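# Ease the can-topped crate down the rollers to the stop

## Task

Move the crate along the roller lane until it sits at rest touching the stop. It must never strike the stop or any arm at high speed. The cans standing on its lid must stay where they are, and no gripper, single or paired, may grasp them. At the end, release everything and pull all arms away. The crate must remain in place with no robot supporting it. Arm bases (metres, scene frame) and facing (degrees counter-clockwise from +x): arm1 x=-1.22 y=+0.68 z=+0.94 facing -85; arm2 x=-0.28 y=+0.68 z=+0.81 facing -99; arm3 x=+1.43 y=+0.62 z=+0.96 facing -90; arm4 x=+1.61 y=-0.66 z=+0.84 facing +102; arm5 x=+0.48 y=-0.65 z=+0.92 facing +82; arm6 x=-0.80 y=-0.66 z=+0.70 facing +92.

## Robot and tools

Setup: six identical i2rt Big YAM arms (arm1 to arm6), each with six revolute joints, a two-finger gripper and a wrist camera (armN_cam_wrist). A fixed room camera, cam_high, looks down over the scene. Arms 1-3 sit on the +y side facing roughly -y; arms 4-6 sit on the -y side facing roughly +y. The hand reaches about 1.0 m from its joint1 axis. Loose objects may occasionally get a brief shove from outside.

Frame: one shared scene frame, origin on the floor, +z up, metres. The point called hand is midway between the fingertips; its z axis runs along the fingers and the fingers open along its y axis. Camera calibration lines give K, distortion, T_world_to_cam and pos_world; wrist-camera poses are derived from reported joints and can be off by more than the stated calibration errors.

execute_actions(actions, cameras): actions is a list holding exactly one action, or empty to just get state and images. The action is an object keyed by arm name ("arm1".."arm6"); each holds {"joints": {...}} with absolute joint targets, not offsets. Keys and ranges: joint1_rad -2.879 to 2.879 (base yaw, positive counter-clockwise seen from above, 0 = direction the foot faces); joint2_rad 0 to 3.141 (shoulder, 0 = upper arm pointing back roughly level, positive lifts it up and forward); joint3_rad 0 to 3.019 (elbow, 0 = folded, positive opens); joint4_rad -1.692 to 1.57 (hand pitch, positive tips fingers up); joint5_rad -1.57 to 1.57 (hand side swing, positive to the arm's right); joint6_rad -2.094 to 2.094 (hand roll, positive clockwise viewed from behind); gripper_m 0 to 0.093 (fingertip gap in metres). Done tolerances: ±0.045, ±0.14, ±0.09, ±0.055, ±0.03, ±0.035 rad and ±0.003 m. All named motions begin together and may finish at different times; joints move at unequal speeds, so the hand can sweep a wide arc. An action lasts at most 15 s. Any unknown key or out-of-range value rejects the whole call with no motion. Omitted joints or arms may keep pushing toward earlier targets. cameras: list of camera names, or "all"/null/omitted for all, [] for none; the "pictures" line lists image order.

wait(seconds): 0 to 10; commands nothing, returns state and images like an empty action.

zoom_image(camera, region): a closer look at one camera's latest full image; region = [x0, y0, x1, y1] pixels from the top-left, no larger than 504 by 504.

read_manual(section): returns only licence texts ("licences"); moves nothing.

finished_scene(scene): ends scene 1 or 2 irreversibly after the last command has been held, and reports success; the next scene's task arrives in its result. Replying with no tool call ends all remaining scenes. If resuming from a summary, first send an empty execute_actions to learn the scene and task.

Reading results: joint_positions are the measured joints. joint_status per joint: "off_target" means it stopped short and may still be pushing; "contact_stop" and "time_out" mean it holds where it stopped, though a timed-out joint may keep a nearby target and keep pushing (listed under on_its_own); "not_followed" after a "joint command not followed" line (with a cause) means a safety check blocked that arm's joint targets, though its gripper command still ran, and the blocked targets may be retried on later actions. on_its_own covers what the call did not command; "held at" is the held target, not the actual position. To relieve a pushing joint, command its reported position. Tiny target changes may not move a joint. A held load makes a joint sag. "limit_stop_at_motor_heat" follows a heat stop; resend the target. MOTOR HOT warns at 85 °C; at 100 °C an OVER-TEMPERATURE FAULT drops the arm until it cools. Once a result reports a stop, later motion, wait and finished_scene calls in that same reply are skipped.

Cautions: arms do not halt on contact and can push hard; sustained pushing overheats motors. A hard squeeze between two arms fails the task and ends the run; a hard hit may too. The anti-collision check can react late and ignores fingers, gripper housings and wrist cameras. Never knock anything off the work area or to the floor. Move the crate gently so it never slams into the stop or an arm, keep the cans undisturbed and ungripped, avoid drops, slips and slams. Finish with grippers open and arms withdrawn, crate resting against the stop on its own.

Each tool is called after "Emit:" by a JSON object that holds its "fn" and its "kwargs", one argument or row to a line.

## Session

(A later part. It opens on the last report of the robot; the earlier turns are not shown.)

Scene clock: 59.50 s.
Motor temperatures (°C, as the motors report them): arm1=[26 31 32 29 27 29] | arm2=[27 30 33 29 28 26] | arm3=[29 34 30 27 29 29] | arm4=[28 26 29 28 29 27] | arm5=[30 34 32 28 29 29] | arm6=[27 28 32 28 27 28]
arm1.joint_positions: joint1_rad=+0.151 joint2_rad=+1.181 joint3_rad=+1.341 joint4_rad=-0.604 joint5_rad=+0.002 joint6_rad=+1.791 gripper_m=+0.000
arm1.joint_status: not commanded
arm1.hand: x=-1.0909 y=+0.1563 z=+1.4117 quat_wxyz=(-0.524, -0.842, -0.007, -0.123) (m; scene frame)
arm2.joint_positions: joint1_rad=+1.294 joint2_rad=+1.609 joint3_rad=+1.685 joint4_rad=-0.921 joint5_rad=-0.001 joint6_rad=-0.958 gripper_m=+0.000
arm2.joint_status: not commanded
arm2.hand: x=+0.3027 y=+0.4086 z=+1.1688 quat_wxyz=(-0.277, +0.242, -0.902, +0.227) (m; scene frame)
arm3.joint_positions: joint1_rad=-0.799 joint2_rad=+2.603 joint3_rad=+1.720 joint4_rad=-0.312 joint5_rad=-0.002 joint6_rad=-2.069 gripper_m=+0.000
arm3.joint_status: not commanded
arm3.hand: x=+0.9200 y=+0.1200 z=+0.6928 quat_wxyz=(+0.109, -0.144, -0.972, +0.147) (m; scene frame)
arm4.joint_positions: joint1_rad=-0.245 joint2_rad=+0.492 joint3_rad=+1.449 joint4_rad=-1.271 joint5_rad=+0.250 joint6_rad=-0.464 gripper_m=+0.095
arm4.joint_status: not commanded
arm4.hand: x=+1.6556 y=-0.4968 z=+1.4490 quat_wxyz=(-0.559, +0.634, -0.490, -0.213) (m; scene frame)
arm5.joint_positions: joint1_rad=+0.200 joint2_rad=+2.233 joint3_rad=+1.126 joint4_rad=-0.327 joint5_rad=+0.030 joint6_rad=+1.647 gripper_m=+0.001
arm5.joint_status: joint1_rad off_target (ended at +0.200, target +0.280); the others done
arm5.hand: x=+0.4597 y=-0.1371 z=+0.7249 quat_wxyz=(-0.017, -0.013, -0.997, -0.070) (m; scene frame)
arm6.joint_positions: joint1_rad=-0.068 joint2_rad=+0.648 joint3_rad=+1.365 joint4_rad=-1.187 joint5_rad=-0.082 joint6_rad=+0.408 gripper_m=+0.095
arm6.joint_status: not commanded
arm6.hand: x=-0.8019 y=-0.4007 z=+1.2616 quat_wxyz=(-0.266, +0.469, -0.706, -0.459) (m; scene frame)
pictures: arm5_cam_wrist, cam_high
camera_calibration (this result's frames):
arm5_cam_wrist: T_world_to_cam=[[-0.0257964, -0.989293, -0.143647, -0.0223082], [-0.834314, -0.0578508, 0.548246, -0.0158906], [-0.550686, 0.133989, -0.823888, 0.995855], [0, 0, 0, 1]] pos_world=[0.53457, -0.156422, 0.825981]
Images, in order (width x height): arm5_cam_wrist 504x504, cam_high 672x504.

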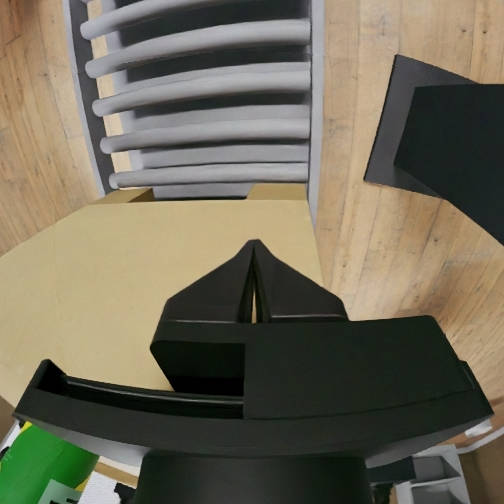

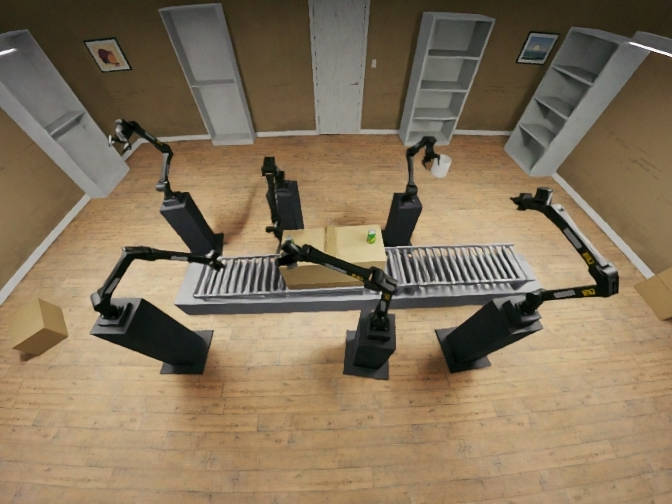

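Emit:
{"fn": "execute_actions", "kwargs": {
  "actions": [
    {"arm5":{"joints":{"joint1_rad":0.15,"joint2_rad":2.26,"joint3_rad":1.18,"joint6_rad":1.5}},"arm2":{"joints":{"joint1_rad":0,"joint2_rad":0.6,"joint3_rad":1.2}}}
  ],
  "cameras": []
}}

Emit:
{"fn": "execute_actions", "kwargs": {
  "actions": [
    {"arm5":{"joints":{"joint1_rad":0.02,"joint2_rad":2.3,"joint3_rad":1.23,"joint4_rad":-0.38,"joint6_rad":1.38}}}
  ],
  "cameras": []
}}

Emit:
{"fn": "execute_actions", "kwargs": {
  "actions": [
    {"arm5":{"joints":{"joint1_rad":-0.1,"joint2_rad":2.35,"joint3_rad":1.3,"joint4_rad":-0.44,"joint6_rad":1.26}}}
  ],
  "cameras": []
}}

Emit:
{"fn": "execute_actions", "kwargs": {
  "actions": [
    {"arm5":{"joints":{"joint1_rad":-0.21,"joint2_rad":2.4,"joint3_rad":1.38,"joint4_rad":-0.5,"joint6_rad":1.15}}}
  ],
  "cameras": []
}}

Emit:
{"fn": "execute_actions", "kwargs": {
  "actions": [
    {"arm5":{"joints":{"joint1_rad":-0.31,"joint2_rad":2.45,"joint3_rad":1.49,"joint4_rad":-0.56,"joint6_rad":1.05}}}
  ],
  "cameras": []
}}

Emit:
{"fn": "execute_actions", "kwargs": {
  "actions": [
    {"arm5":{"joints":{"joint1_rad":-0.4,"joint2_rad":2.51,"joint3_rad":1.61,"joint4_rad":-0.63,"joint6_rad":0.96}}}
  ],
  "cameras": []
}}

Emit:
{"fn": "execute_actions", "kwargs": {
  "actions": [
    {"arm5":{"joints":{"joint1_rad":-0.47,"joint2_rad":2.56,"joint3_rad":1.73,"joint4_rad":-0.7,"joint6_rad":0.9}}}
  ],
  "cameras": ["cam_high","arm3_cam_wrist"]
}}

Scene clock: 62.43 s.
Motor temperatures (°C, as the motors report them): arm1=[26 31 32 29 27 29] | arm2=[27 30 33 29 28 26] | arm3=[29 34 30 27 29 29] | arm4=[28 26 29 28 29 27] | arm5=[30 34 32 28 29 29] | arm6=[27 28 32 28 27 28]
arm1.joint_positions: joint1_rad=+0.151 joint2_rad=+1.181 joint3_rad=+1.341 joint4_rad=-0.604 joint5_rad=+0.002 joint6_rad=+1.791 gripper_m=+0.000
arm1.joint_status: not commanded
arm1.hand: x=-1.0909 y=+0.1563 z=+1.4117 quat_wxyz=(-0.524, -0.842, -0.007, -0.123) (m; scene frame)
arm2.joint_positions: joint1_rad=+0.007 joint2_rad=+0.595 joint3_rad=+1.202 joint4_rad=-0.921 joint5_rad=+0.003 joint6_rad=-0.958 gripper_m=+0.000
arm2.joint_status: all done
arm2.hand: x=-0.3317 y=+0.3889 z=+1.3532 quat_wxyz=(-0.137, -0.303, -0.751, +0.570) (m; scene frame)
arm3.joint_positions: joint1_rad=-0.799 joint2_rad=+2.603 joint3_rad=+1.720 joint4_rad=-0.312 joint5_rad=-0.002 joint6_rad=-2.069 gripper_m=+0.000
arm3.joint_status: not commanded
arm3.hand: x=+0.9200 y=+0.1200 z=+0.6928 quat_wxyz=(+0.109, -0.144, -0.972, +0.147) (m; scene frame)
arm4.joint_positions: joint1_rad=-0.245 joint2_rad=+0.492 joint3_rad=+1.449 joint4_rad=-1.271 joint5_rad=+0.250 joint6_rad=-0.464 gripper_m=+0.095
arm4.joint_status: not commanded
arm4.hand: x=+1.6556 y=-0.4968 z=+1.4490 quat_wxyz=(-0.559, +0.634, -0.490, -0.213) (m; scene frame)
arm5.joint_positions: joint1_rad=+0.071 joint2_rad=+2.239 joint3_rad=+1.162 joint4_rad=-0.327 joint5_rad=+0.033 joint6_rad=+1.500 gripper_m=+0.001
arm5.joint_status: joint1_rad off_target (ended at +0.071, target +0.150); the others done
arm5.hand: x=+0.5280 y=-0.1196 z=+0.7303 quat_wxyz=(-0.028, -0.004, -0.996, -0.083) (m; scene frame)
arm6.joint_positions: joint1_rad=-0.068 joint2_rad=+0.648 joint3_rad=+1.365 joint4_rad=-1.187 joint5_rad=-0.082 joint6_rad=+0.408 gripper_m=+0.095
arm6.joint_status: not commanded
arm6.hand: x=-0.8019 y=-0.4007 z=+1.2616 quat_wxyz=(-0.266, +0.469, -0.706, -0.459) (m; scene frame)
pictures: none
No camera images: the call's "cameras" was empty. Leave "cameras" out to get every camera's image.

Scene clock: 64.07 s.
Motor temperatures (°C, as the motors report them): arm1=[26 31 32 29 27 29] | arm2=[27 29 33 29 28 26] | arm3=[29 34 30 27 29 29] | arm4=[28 26 29 28 29 27] | arm5=[30 34 32 28 29 29] | arm6=[27 28 32 28 27 28]
arm1.joint_positions: joint1_rad=+0.151 joint2_rad=+1.181 joint3_rad=+1.341 joint4_rad=-0.604 joint5_rad=+0.002 joint6_rad=+1.791 gripper_m=+0.000
arm1.joint_status: not commanded
arm1.hand: x=-1.0909 y=+0.1563 z=+1.4117 quat_wxyz=(-0.524, -0.842, -0.007, -0.123) (m; scene frame)
arm2.joint_positions: joint1_rad=+0.007 joint2_rad=+0.595 joint3_rad=+1.202 joint4_rad=-0.921 joint5_rad=+0.003 joint6_rad=-0.958 gripper_m=+0.000
arm2.joint_status: not commanded
arm2.hand: x=-0.3317 y=+0.3889 z=+1.3532 quat_wxyz=(-0.137, -0.303, -0.751, +0.570) (m; scene frame)
arm3.joint_positions: joint1_rad=-0.799 joint2_rad=+2.603 joint3_rad=+1.720 joint4_rad=-0.312 joint5_rad=-0.002 joint6_rad=-2.069 gripper_m=+0.000
arm3.joint_status: not commanded
arm3.hand: x=+0.9200 y=+0.1200 z=+0.6928 quat_wxyz=(+0.109, -0.144, -0.972, +0.147) (m; scene frame)
arm4.joint_positions: joint1_rad=-0.245 joint2_rad=+0.492 joint3_rad=+1.449 joint4_rad=-1.271 joint5_rad=+0.250 joint6_rad=-0.464 gripper_m=+0.095
arm4.joint_status: not commanded
arm4.hand: x=+1.6556 y=-0.4968 z=+1.4490 quat_wxyz=(-0.559, +0.634, -0.490, -0.213) (m; scene frame)
arm5.joint_positions: joint1_rad=-0.058 joint2_rad=+2.275 joint3_rad=+1.220 joint4_rad=-0.363 joint5_rad=+0.030 joint6_rad=+1.363 gripper_m=+0.001
arm5.joint_status: joint1_rad off_target (ended at -0.058, target +0.020); the others done
arm5.hand: x=+0.5977 y=-0.1171 z=+0.7244 quat_wxyz=(-0.036, +0.000, -0.997, -0.073) (m; scene frame)
arm6.joint_positions: joint1_rad=-0.068 joint2_rad=+0.648 joint3_rad=+1.365 joint4_rad=-1.187 joint5_rad=-0.082 joint6_rad=+0.408 gripper_m=+0.095
arm6.joint_status: not commanded
arm6.hand: x=-0.8019 y=-0.4007 z=+1.2616 quat_wxyz=(-0.266, +0.469, -0.706, -0.459) (m; scene frame)
pictures: none
No camera images: the call's "cameras" was empty. Leave "cameras" out to get every camera's image.

Scene clock: 65.47 s.
Motor temperatures (°C, as the motors report them): arm1=[26 31 32 29 27 29] | arm2=[27 29 33 29 28 26] | arm3=[29 34 30 27 29 29] | arm4=[28 26 30 28 29 27] | arm5=[30 34 32 28 29 29] | arm6=[27 28 32 28 27 28]
arm1.joint_positions: joint1_rad=+0.151 joint2_rad=+1.181 joint3_rad=+1.341 joint4_rad=-0.604 joint5_rad=+0.002 joint6_rad=+1.791 gripper_m=+0.000
arm1.joint_status: not commanded
arm1.hand: x=-1.0909 y=+0.1563 z=+1.4117 quat_wxyz=(-0.524, -0.842, -0.007, -0.123) (m; scene frame)
arm2.joint_positions: joint1_rad=+0.007 joint2_rad=+0.595 joint3_rad=+1.202 joint4_rad=-0.921 joint5_rad=+0.003 joint6_rad=-0.958 gripper_m=+0.000
arm2.joint_status: not commanded
arm2.hand: x=-0.3317 y=+0.3889 z=+1.3532 quat_wxyz=(-0.137, -0.303, -0.751, +0.570) (m; scene frame)
arm3.joint_positions: joint1_rad=-0.799 joint2_rad=+2.603 joint3_rad=+1.720 joint4_rad=-0.312 joint5_rad=-0.002 joint6_rad=-2.069 gripper_m=+0.000
arm3.joint_status: not commanded
arm3.hand: x=+0.9200 y=+0.1200 z=+0.6928 quat_wxyz=(+0.109, -0.144, -0.972, +0.147) (m; scene frame)
arm4.joint_positions: joint1_rad=-0.245 joint2_rad=+0.492 joint3_rad=+1.449 joint4_rad=-1.271 joint5_rad=+0.250 joint6_rad=-0.464 gripper_m=+0.095
arm4.joint_status: not commanded
arm4.hand: x=+1.6556 y=-0.4968 z=+1.4490 quat_wxyz=(-0.559, +0.634, -0.490, -0.213) (m; scene frame)
arm5.joint_positions: joint1_rad=-0.173 joint2_rad=+2.323 joint3_rad=+1.299 joint4_rad=-0.422 joint5_rad=+0.028 joint6_rad=+1.246 gripper_m=+0.001
arm5.joint_status: joint1_rad off_target (ended at -0.172, target -0.100); the others done
arm5.hand: x=+0.6623 y=-0.1200 z=+0.7154 quat_wxyz=(-0.039, +0.002, -0.998, -0.056) (m; scene frame)
arm6.joint_positions: joint1_rad=-0.068 joint2_rad=+0.648 joint3_rad=+1.365 joint4_rad=-1.187 joint5_rad=-0.082 joint6_rad=+0.408 gripper_m=+0.095
arm6.joint_status: not commanded
arm6.hand: x=-0.8019 y=-0.4007 z=+1.2616 quat_wxyz=(-0.266, +0.469, -0.706, -0.459) (m; scene frame)
pictures: none
No camera images: the call's "cameras" was empty. Leave "cameras" out to get every camera's image.

Scene clock: 66.87 s.
Motor temperatures (°C, as the motors report them): arm1=[26 31 32 29 27 29] | arm2=[27 29 33 29 28 26] | arm3=[29 34 30 27 29 29] | arm4=[28 26 30 28 29 27] | arm5=[30 34 32 28 29 29] | arm6=[27 28 32 28 27 28]
arm1.joint_positions: joint1_rad=+0.151 joint2_rad=+1.181 joint3_rad=+1.341 joint4_rad=-0.604 joint5_rad=+0.002 joint6_rad=+1.791 gripper_m=+0.000
arm1.joint_status: not commanded
arm1.hand: x=-1.0909 y=+0.1563 z=+1.4117 quat_wxyz=(-0.524, -0.842, -0.007, -0.123) (m; scene frame)
arm2.joint_positions: joint1_rad=+0.007 joint2_rad=+0.595 joint3_rad=+1.202 joint4_rad=-0.921 joint5_rad=+0.003 joint6_rad=-0.958 gripper_m=+0.000
arm2.joint_status: not commanded
arm2.hand: x=-0.3317 y=+0.3889 z=+1.3532 quat_wxyz=(-0.137, -0.303, -0.751, +0.570) (m; scene frame)
arm3.joint_positions: joint1_rad=-0.799 joint2_rad=+2.603 joint3_rad=+1.720 joint4_rad=-0.312 joint5_rad=-0.002 joint6_rad=-2.069 gripper_m=+0.000
arm3.joint_status: not commanded
arm3.hand: x=+0.9200 y=+0.1200 z=+0.6928 quat_wxyz=(+0.109, -0.144, -0.972, +0.147) (m; scene frame)
arm4.joint_positions: joint1_rad=-0.245 joint2_rad=+0.492 joint3_rad=+1.449 joint4_rad=-1.271 joint5_rad=+0.250 joint6_rad=-0.464 gripper_m=+0.095
arm4.joint_status: not commanded
arm4.hand: x=+1.6556 y=-0.4968 z=+1.4490 quat_wxyz=(-0.559, +0.634, -0.490, -0.213) (m; scene frame)
arm5.joint_positions: joint1_rad=-0.279 joint2_rad=+2.372 joint3_rad=+1.386 joint4_rad=-0.481 joint5_rad=+0.025 joint6_rad=+1.141 gripper_m=+0.001
arm5.joint_status: joint1_rad off_target (ended at -0.279, target -0.210); the others done
arm5.hand: x=+0.7244 y=-0.1260 z=+0.7078 quat_wxyz=(-0.039, +0.001, -0.998, -0.043) (m; scene frame)
arm6.joint_positions: joint1_rad=-0.068 joint2_rad=+0.648 joint3_rad=+1.365 joint4_rad=-1.187 joint5_rad=-0.082 joint6_rad=+0.408 gripper_m=+0.095
arm6.joint_status: not commanded
arm6.hand: x=-0.8019 y=-0.4007 z=+1.2616 quat_wxyz=(-0.266, +0.469, -0.706, -0.459) (m; scene frame)
pictures: none
No camera images: the call's "cameras" was empty. Leave "cameras" out to get every camera's image.

Scene clock: 68.27 s.
Motor temperatures (°C, as the motors report them): arm1=[26 30 33 29 27 29] | arm2=[27 29 33 29 28 26] | arm3=[29 34 30 27 29 29] | arm4=[28 26 30 28 29 27] | arm5=[30 34 32 28 29 29] | arm6=[27 28 32 28 27 28]
arm1.joint_positions: joint1_rad=+0.151 joint2_rad=+1.181 joint3_rad=+1.341 joint4_rad=-0.604 joint5_rad=+0.002 joint6_rad=+1.791 gripper_m=+0.000
arm1.joint_status: not commanded
arm1.hand: x=-1.0909 y=+0.1563 z=+1.4117 quat_wxyz=(-0.524, -0.842, -0.007, -0.123) (m; scene frame)
arm2.joint_positions: joint1_rad=+0.007 joint2_rad=+0.595 joint3_rad=+1.202 joint4_rad=-0.921 joint5_rad=+0.003 joint6_rad=-0.958 gripper_m=+0.000
arm2.joint_status: not commanded
arm2.hand: x=-0.3317 y=+0.3889 z=+1.3532 quat_wxyz=(-0.137, -0.303, -0.751, +0.570) (m; scene frame)
arm3.joint_positions: joint1_rad=-0.799 joint2_rad=+2.603 joint3_rad=+1.720 joint4_rad=-0.312 joint5_rad=-0.002 joint6_rad=-2.069 gripper_m=+0.000
arm3.joint_status: not commanded
arm3.hand: x=+0.9200 y=+0.1200 z=+0.6928 quat_wxyz=(+0.109, -0.144, -0.972, +0.147) (m; scene frame)
arm4.joint_positions: joint1_rad=-0.245 joint2_rad=+0.492 joint3_rad=+1.449 joint4_rad=-1.271 joint5_rad=+0.250 joint6_rad=-0.464 gripper_m=+0.095
arm4.joint_status: not commanded
arm4.hand: x=+1.6556 y=-0.4968 z=+1.4490 quat_wxyz=(-0.559, +0.634, -0.490, -0.213) (m; scene frame)
arm5.joint_positions: joint1_rad=-0.378 joint2_rad=+2.424 joint3_rad=+1.502 joint4_rad=-0.540 joint5_rad=+0.023 joint6_rad=+1.042 gripper_m=+0.001
arm5.joint_status: joint1_rad off_target (ended at -0.378, target -0.310); the others done
arm5.hand: x=+0.7910 y=-0.1246 z=+0.7060 quat_wxyz=(-0.043, +0.001, -0.998, -0.042) (m; scene frame)
arm6.joint_positions: joint1_rad=-0.068 joint2_rad=+0.648 joint3_rad=+1.365 joint4_rad=-1.187 joint5_rad=-0.082 joint6_rad=+0.408 gripper_m=+0.095
arm6.joint_status: not commanded
arm6.hand: x=-0.8019 y=-0.4007 z=+1.2616 quat_wxyz=(-0.266, +0.469, -0.706, -0.459) (m; scene frame)
pictures: none
No camera images: the call's "cameras" was empty. Leave "cameras" out to get every camera's image.

Scene clock: 69.67 s.
Motor temperatures (°C, as the motors report them): arm1=[26 30 33 29 27 29] | arm2=[27 29 33 29 28 26] | arm3=[29 34 30 27 29 29] | arm4=[28 26 30 28 29 27] | arm5=[30 34 32 28 29 29] | arm6=[27 28 32 28 27 28]
arm1.joint_positions: joint1_rad=+0.151 joint2_rad=+1.181 joint3_rad=+1.341 joint4_rad=-0.604 joint5_rad=+0.002 joint6_rad=+1.791 gripper_m=+0.000
arm1.joint_status: not commanded
arm1.hand: x=-1.0909 y=+0.1563 z=+1.4117 quat_wxyz=(-0.524, -0.842, -0.007, -0.123) (m; scene frame)
arm2.joint_positions: joint1_rad=+0.007 joint2_rad=+0.595 joint3_rad=+1.202 joint4_rad=-0.921 joint5_rad=+0.003 joint6_rad=-0.958 gripper_m=+0.000
arm2.joint_status: not commanded
arm2.hand: x=-0.3317 y=+0.3889 z=+1.3532 quat_wxyz=(-0.137, -0.303, -0.751, +0.570) (m; scene frame)
arm3.joint_positions: joint1_rad=-0.799 joint2_rad=+2.603 joint3_rad=+1.720 joint4_rad=-0.312 joint5_rad=-0.002 joint6_rad=-2.069 gripper_m=+0.000
arm3.joint_status: not commanded
arm3.hand: x=+0.9200 y=+0.1200 z=+0.6928 quat_wxyz=(+0.109, -0.144, -0.972, +0.147) (m; scene frame)
arm4.joint_positions: joint1_rad=-0.245 joint2_rad=+0.492 joint3_rad=+1.449 joint4_rad=-1.271 joint5_rad=+0.250 joint6_rad=-0.464 gripper_m=+0.095
arm4.joint_status: not commanded
arm4.hand: x=+1.6556 y=-0.4968 z=+1.4490 quat_wxyz=(-0.559, +0.634, -0.490, -0.213) (m; scene frame)
arm5.joint_positions: joint1_rad=-0.461 joint2_rad=+2.482 joint3_rad=+1.623 joint4_rad=-0.608 joint5_rad=+0.020 joint6_rad=+0.961 gripper_m=+0.001
arm5.joint_status: joint1_rad off_target (ended at -0.461, target -0.400); the others done
arm5.hand: x=+0.8489 y=-0.1282 z=+0.7026 quat_wxyz=(-0.044, +0.000, -0.998, -0.038) (m; scene frame)
arm6.joint_positions: joint1_rad=-0.068 joint2_rad=+0.648 joint3_rad=+1.365 joint4_rad=-1.187 joint5_rad=-0.082 joint6_rad=+0.408 gripper_m=+0.095
arm6.joint_status: not commanded
arm6.hand: x=-0.8019 y=-0.4007 z=+1.2616 quat_wxyz=(-0.266, +0.469, -0.706, -0.459) (m; scene frame)
pictures: none
No camera images: the call's "cameras" was empty. Leave "cameras" out to get every camera's image.

Scene clock: 71.07 s.
Motor temperatures (°C, as the motors report them): arm1=[26 30 33 29 27 29] | arm2=[27 29 33 29 28 26] | arm3=[29 35 30 27 29 29] | arm4=[28 26 30 28 29 27] | arm5=[30 34 32 28 29 29] | arm6=[27 28 32 28 27 28]
arm1.joint_positions: joint1_rad=+0.151 joint2_rad=+1.181 joint3_rad=+1.341 joint4_rad=-0.604 joint5_rad=+0.002 joint6_rad=+1.791 gripper_m=+0.000
arm1.joint_status: not commanded
arm1.hand: x=-1.0909 y=+0.1563 z=+1.4117 quat_wxyz=(-0.524, -0.842, -0.007, -0.123) (m; scene frame)
arm2.joint_positions: joint1_rad=+0.007 joint2_rad=+0.595 joint3_rad=+1.202 joint4_rad=-0.921 joint5_rad=+0.003 joint6_rad=-0.958 gripper_m=+0.000
arm2.joint_status: not commanded
arm2.hand: x=-0.3317 y=+0.3889 z=+1.3532 quat_wxyz=(-0.137, -0.303, -0.751, +0.570) (m; scene frame)
arm3.joint_positions: joint1_rad=-0.799 joint2_rad=+2.603 joint3_rad=+1.720 joint4_rad=-0.312 joint5_rad=-0.002 joint6_rad=-2.069 gripper_m=+0.000
arm3.joint_status: not commanded
arm3.hand: x=+0.9200 y=+0.1200 z=+0.6928 quat_wxyz=(+0.109, -0.144, -0.972, +0.147) (m; scene frame)
arm4.joint_positions: joint1_rad=-0.245 joint2_rad=+0.492 joint3_rad=+1.449 joint4_rad=-1.271 joint5_rad=+0.250 joint6_rad=-0.464 gripper_m=+0.095
arm4.joint_status: not commanded
arm4.hand: x=+1.6556 y=-0.4968 z=+1.4490 quat_wxyz=(-0.559, +0.634, -0.490, -0.213) (m; scene frame)
arm5.joint_positions: joint1_rad=-0.523 joint2_rad=+2.529 joint3_rad=+1.740 joint4_rad=-0.677 joint5_rad=+0.019 joint6_rad=+0.911 gripper_m=+0.001
arm5.joint_status: joint1_rad off_target (ended at -0.523, target -0.470); the others done
arm5.hand: x=+0.8978 y=-0.1304 z=+0.7047 quat_wxyz=(-0.045, -0.006, -0.998, -0.036) (m; scene frame)
arm6.joint_positions: joint1_rad=-0.068 joint2_rad=+0.648 joint3_rad=+1.365 joint4_rad=-1.187 joint5_rad=-0.082 joint6_rad=+0.408 gripper_m=+0.095
arm6.joint_status: not commanded
arm6.hand: x=-0.8019 y=-0.4007 z=+1.2616 quat_wxyz=(-0.266, +0.469, -0.706, -0.459) (m; scene frame)
pictures: arm3_cam_wrist, cam_high
camera_calibration (this result's frames):
arm3_cam_wrist: T_world_to_cam=[[-0.246182, -0.920348, 0.303899, 0.131783], [-0.608849, 0.39081, 0.69034, 0.0407849], [-0.75412, -0.0150791, -0.656563, 1.27219], [0, 0, 0, 1]] pos_world=[1.01666, 0.12453, 0.767067]
Images, in order (width x height): arm3_cam_wrist 504x504, cam_high 672x504.

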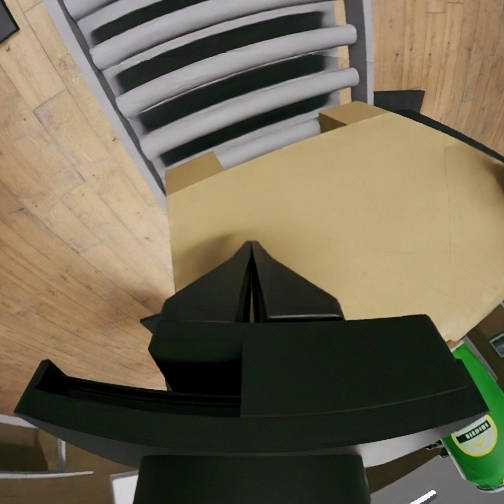

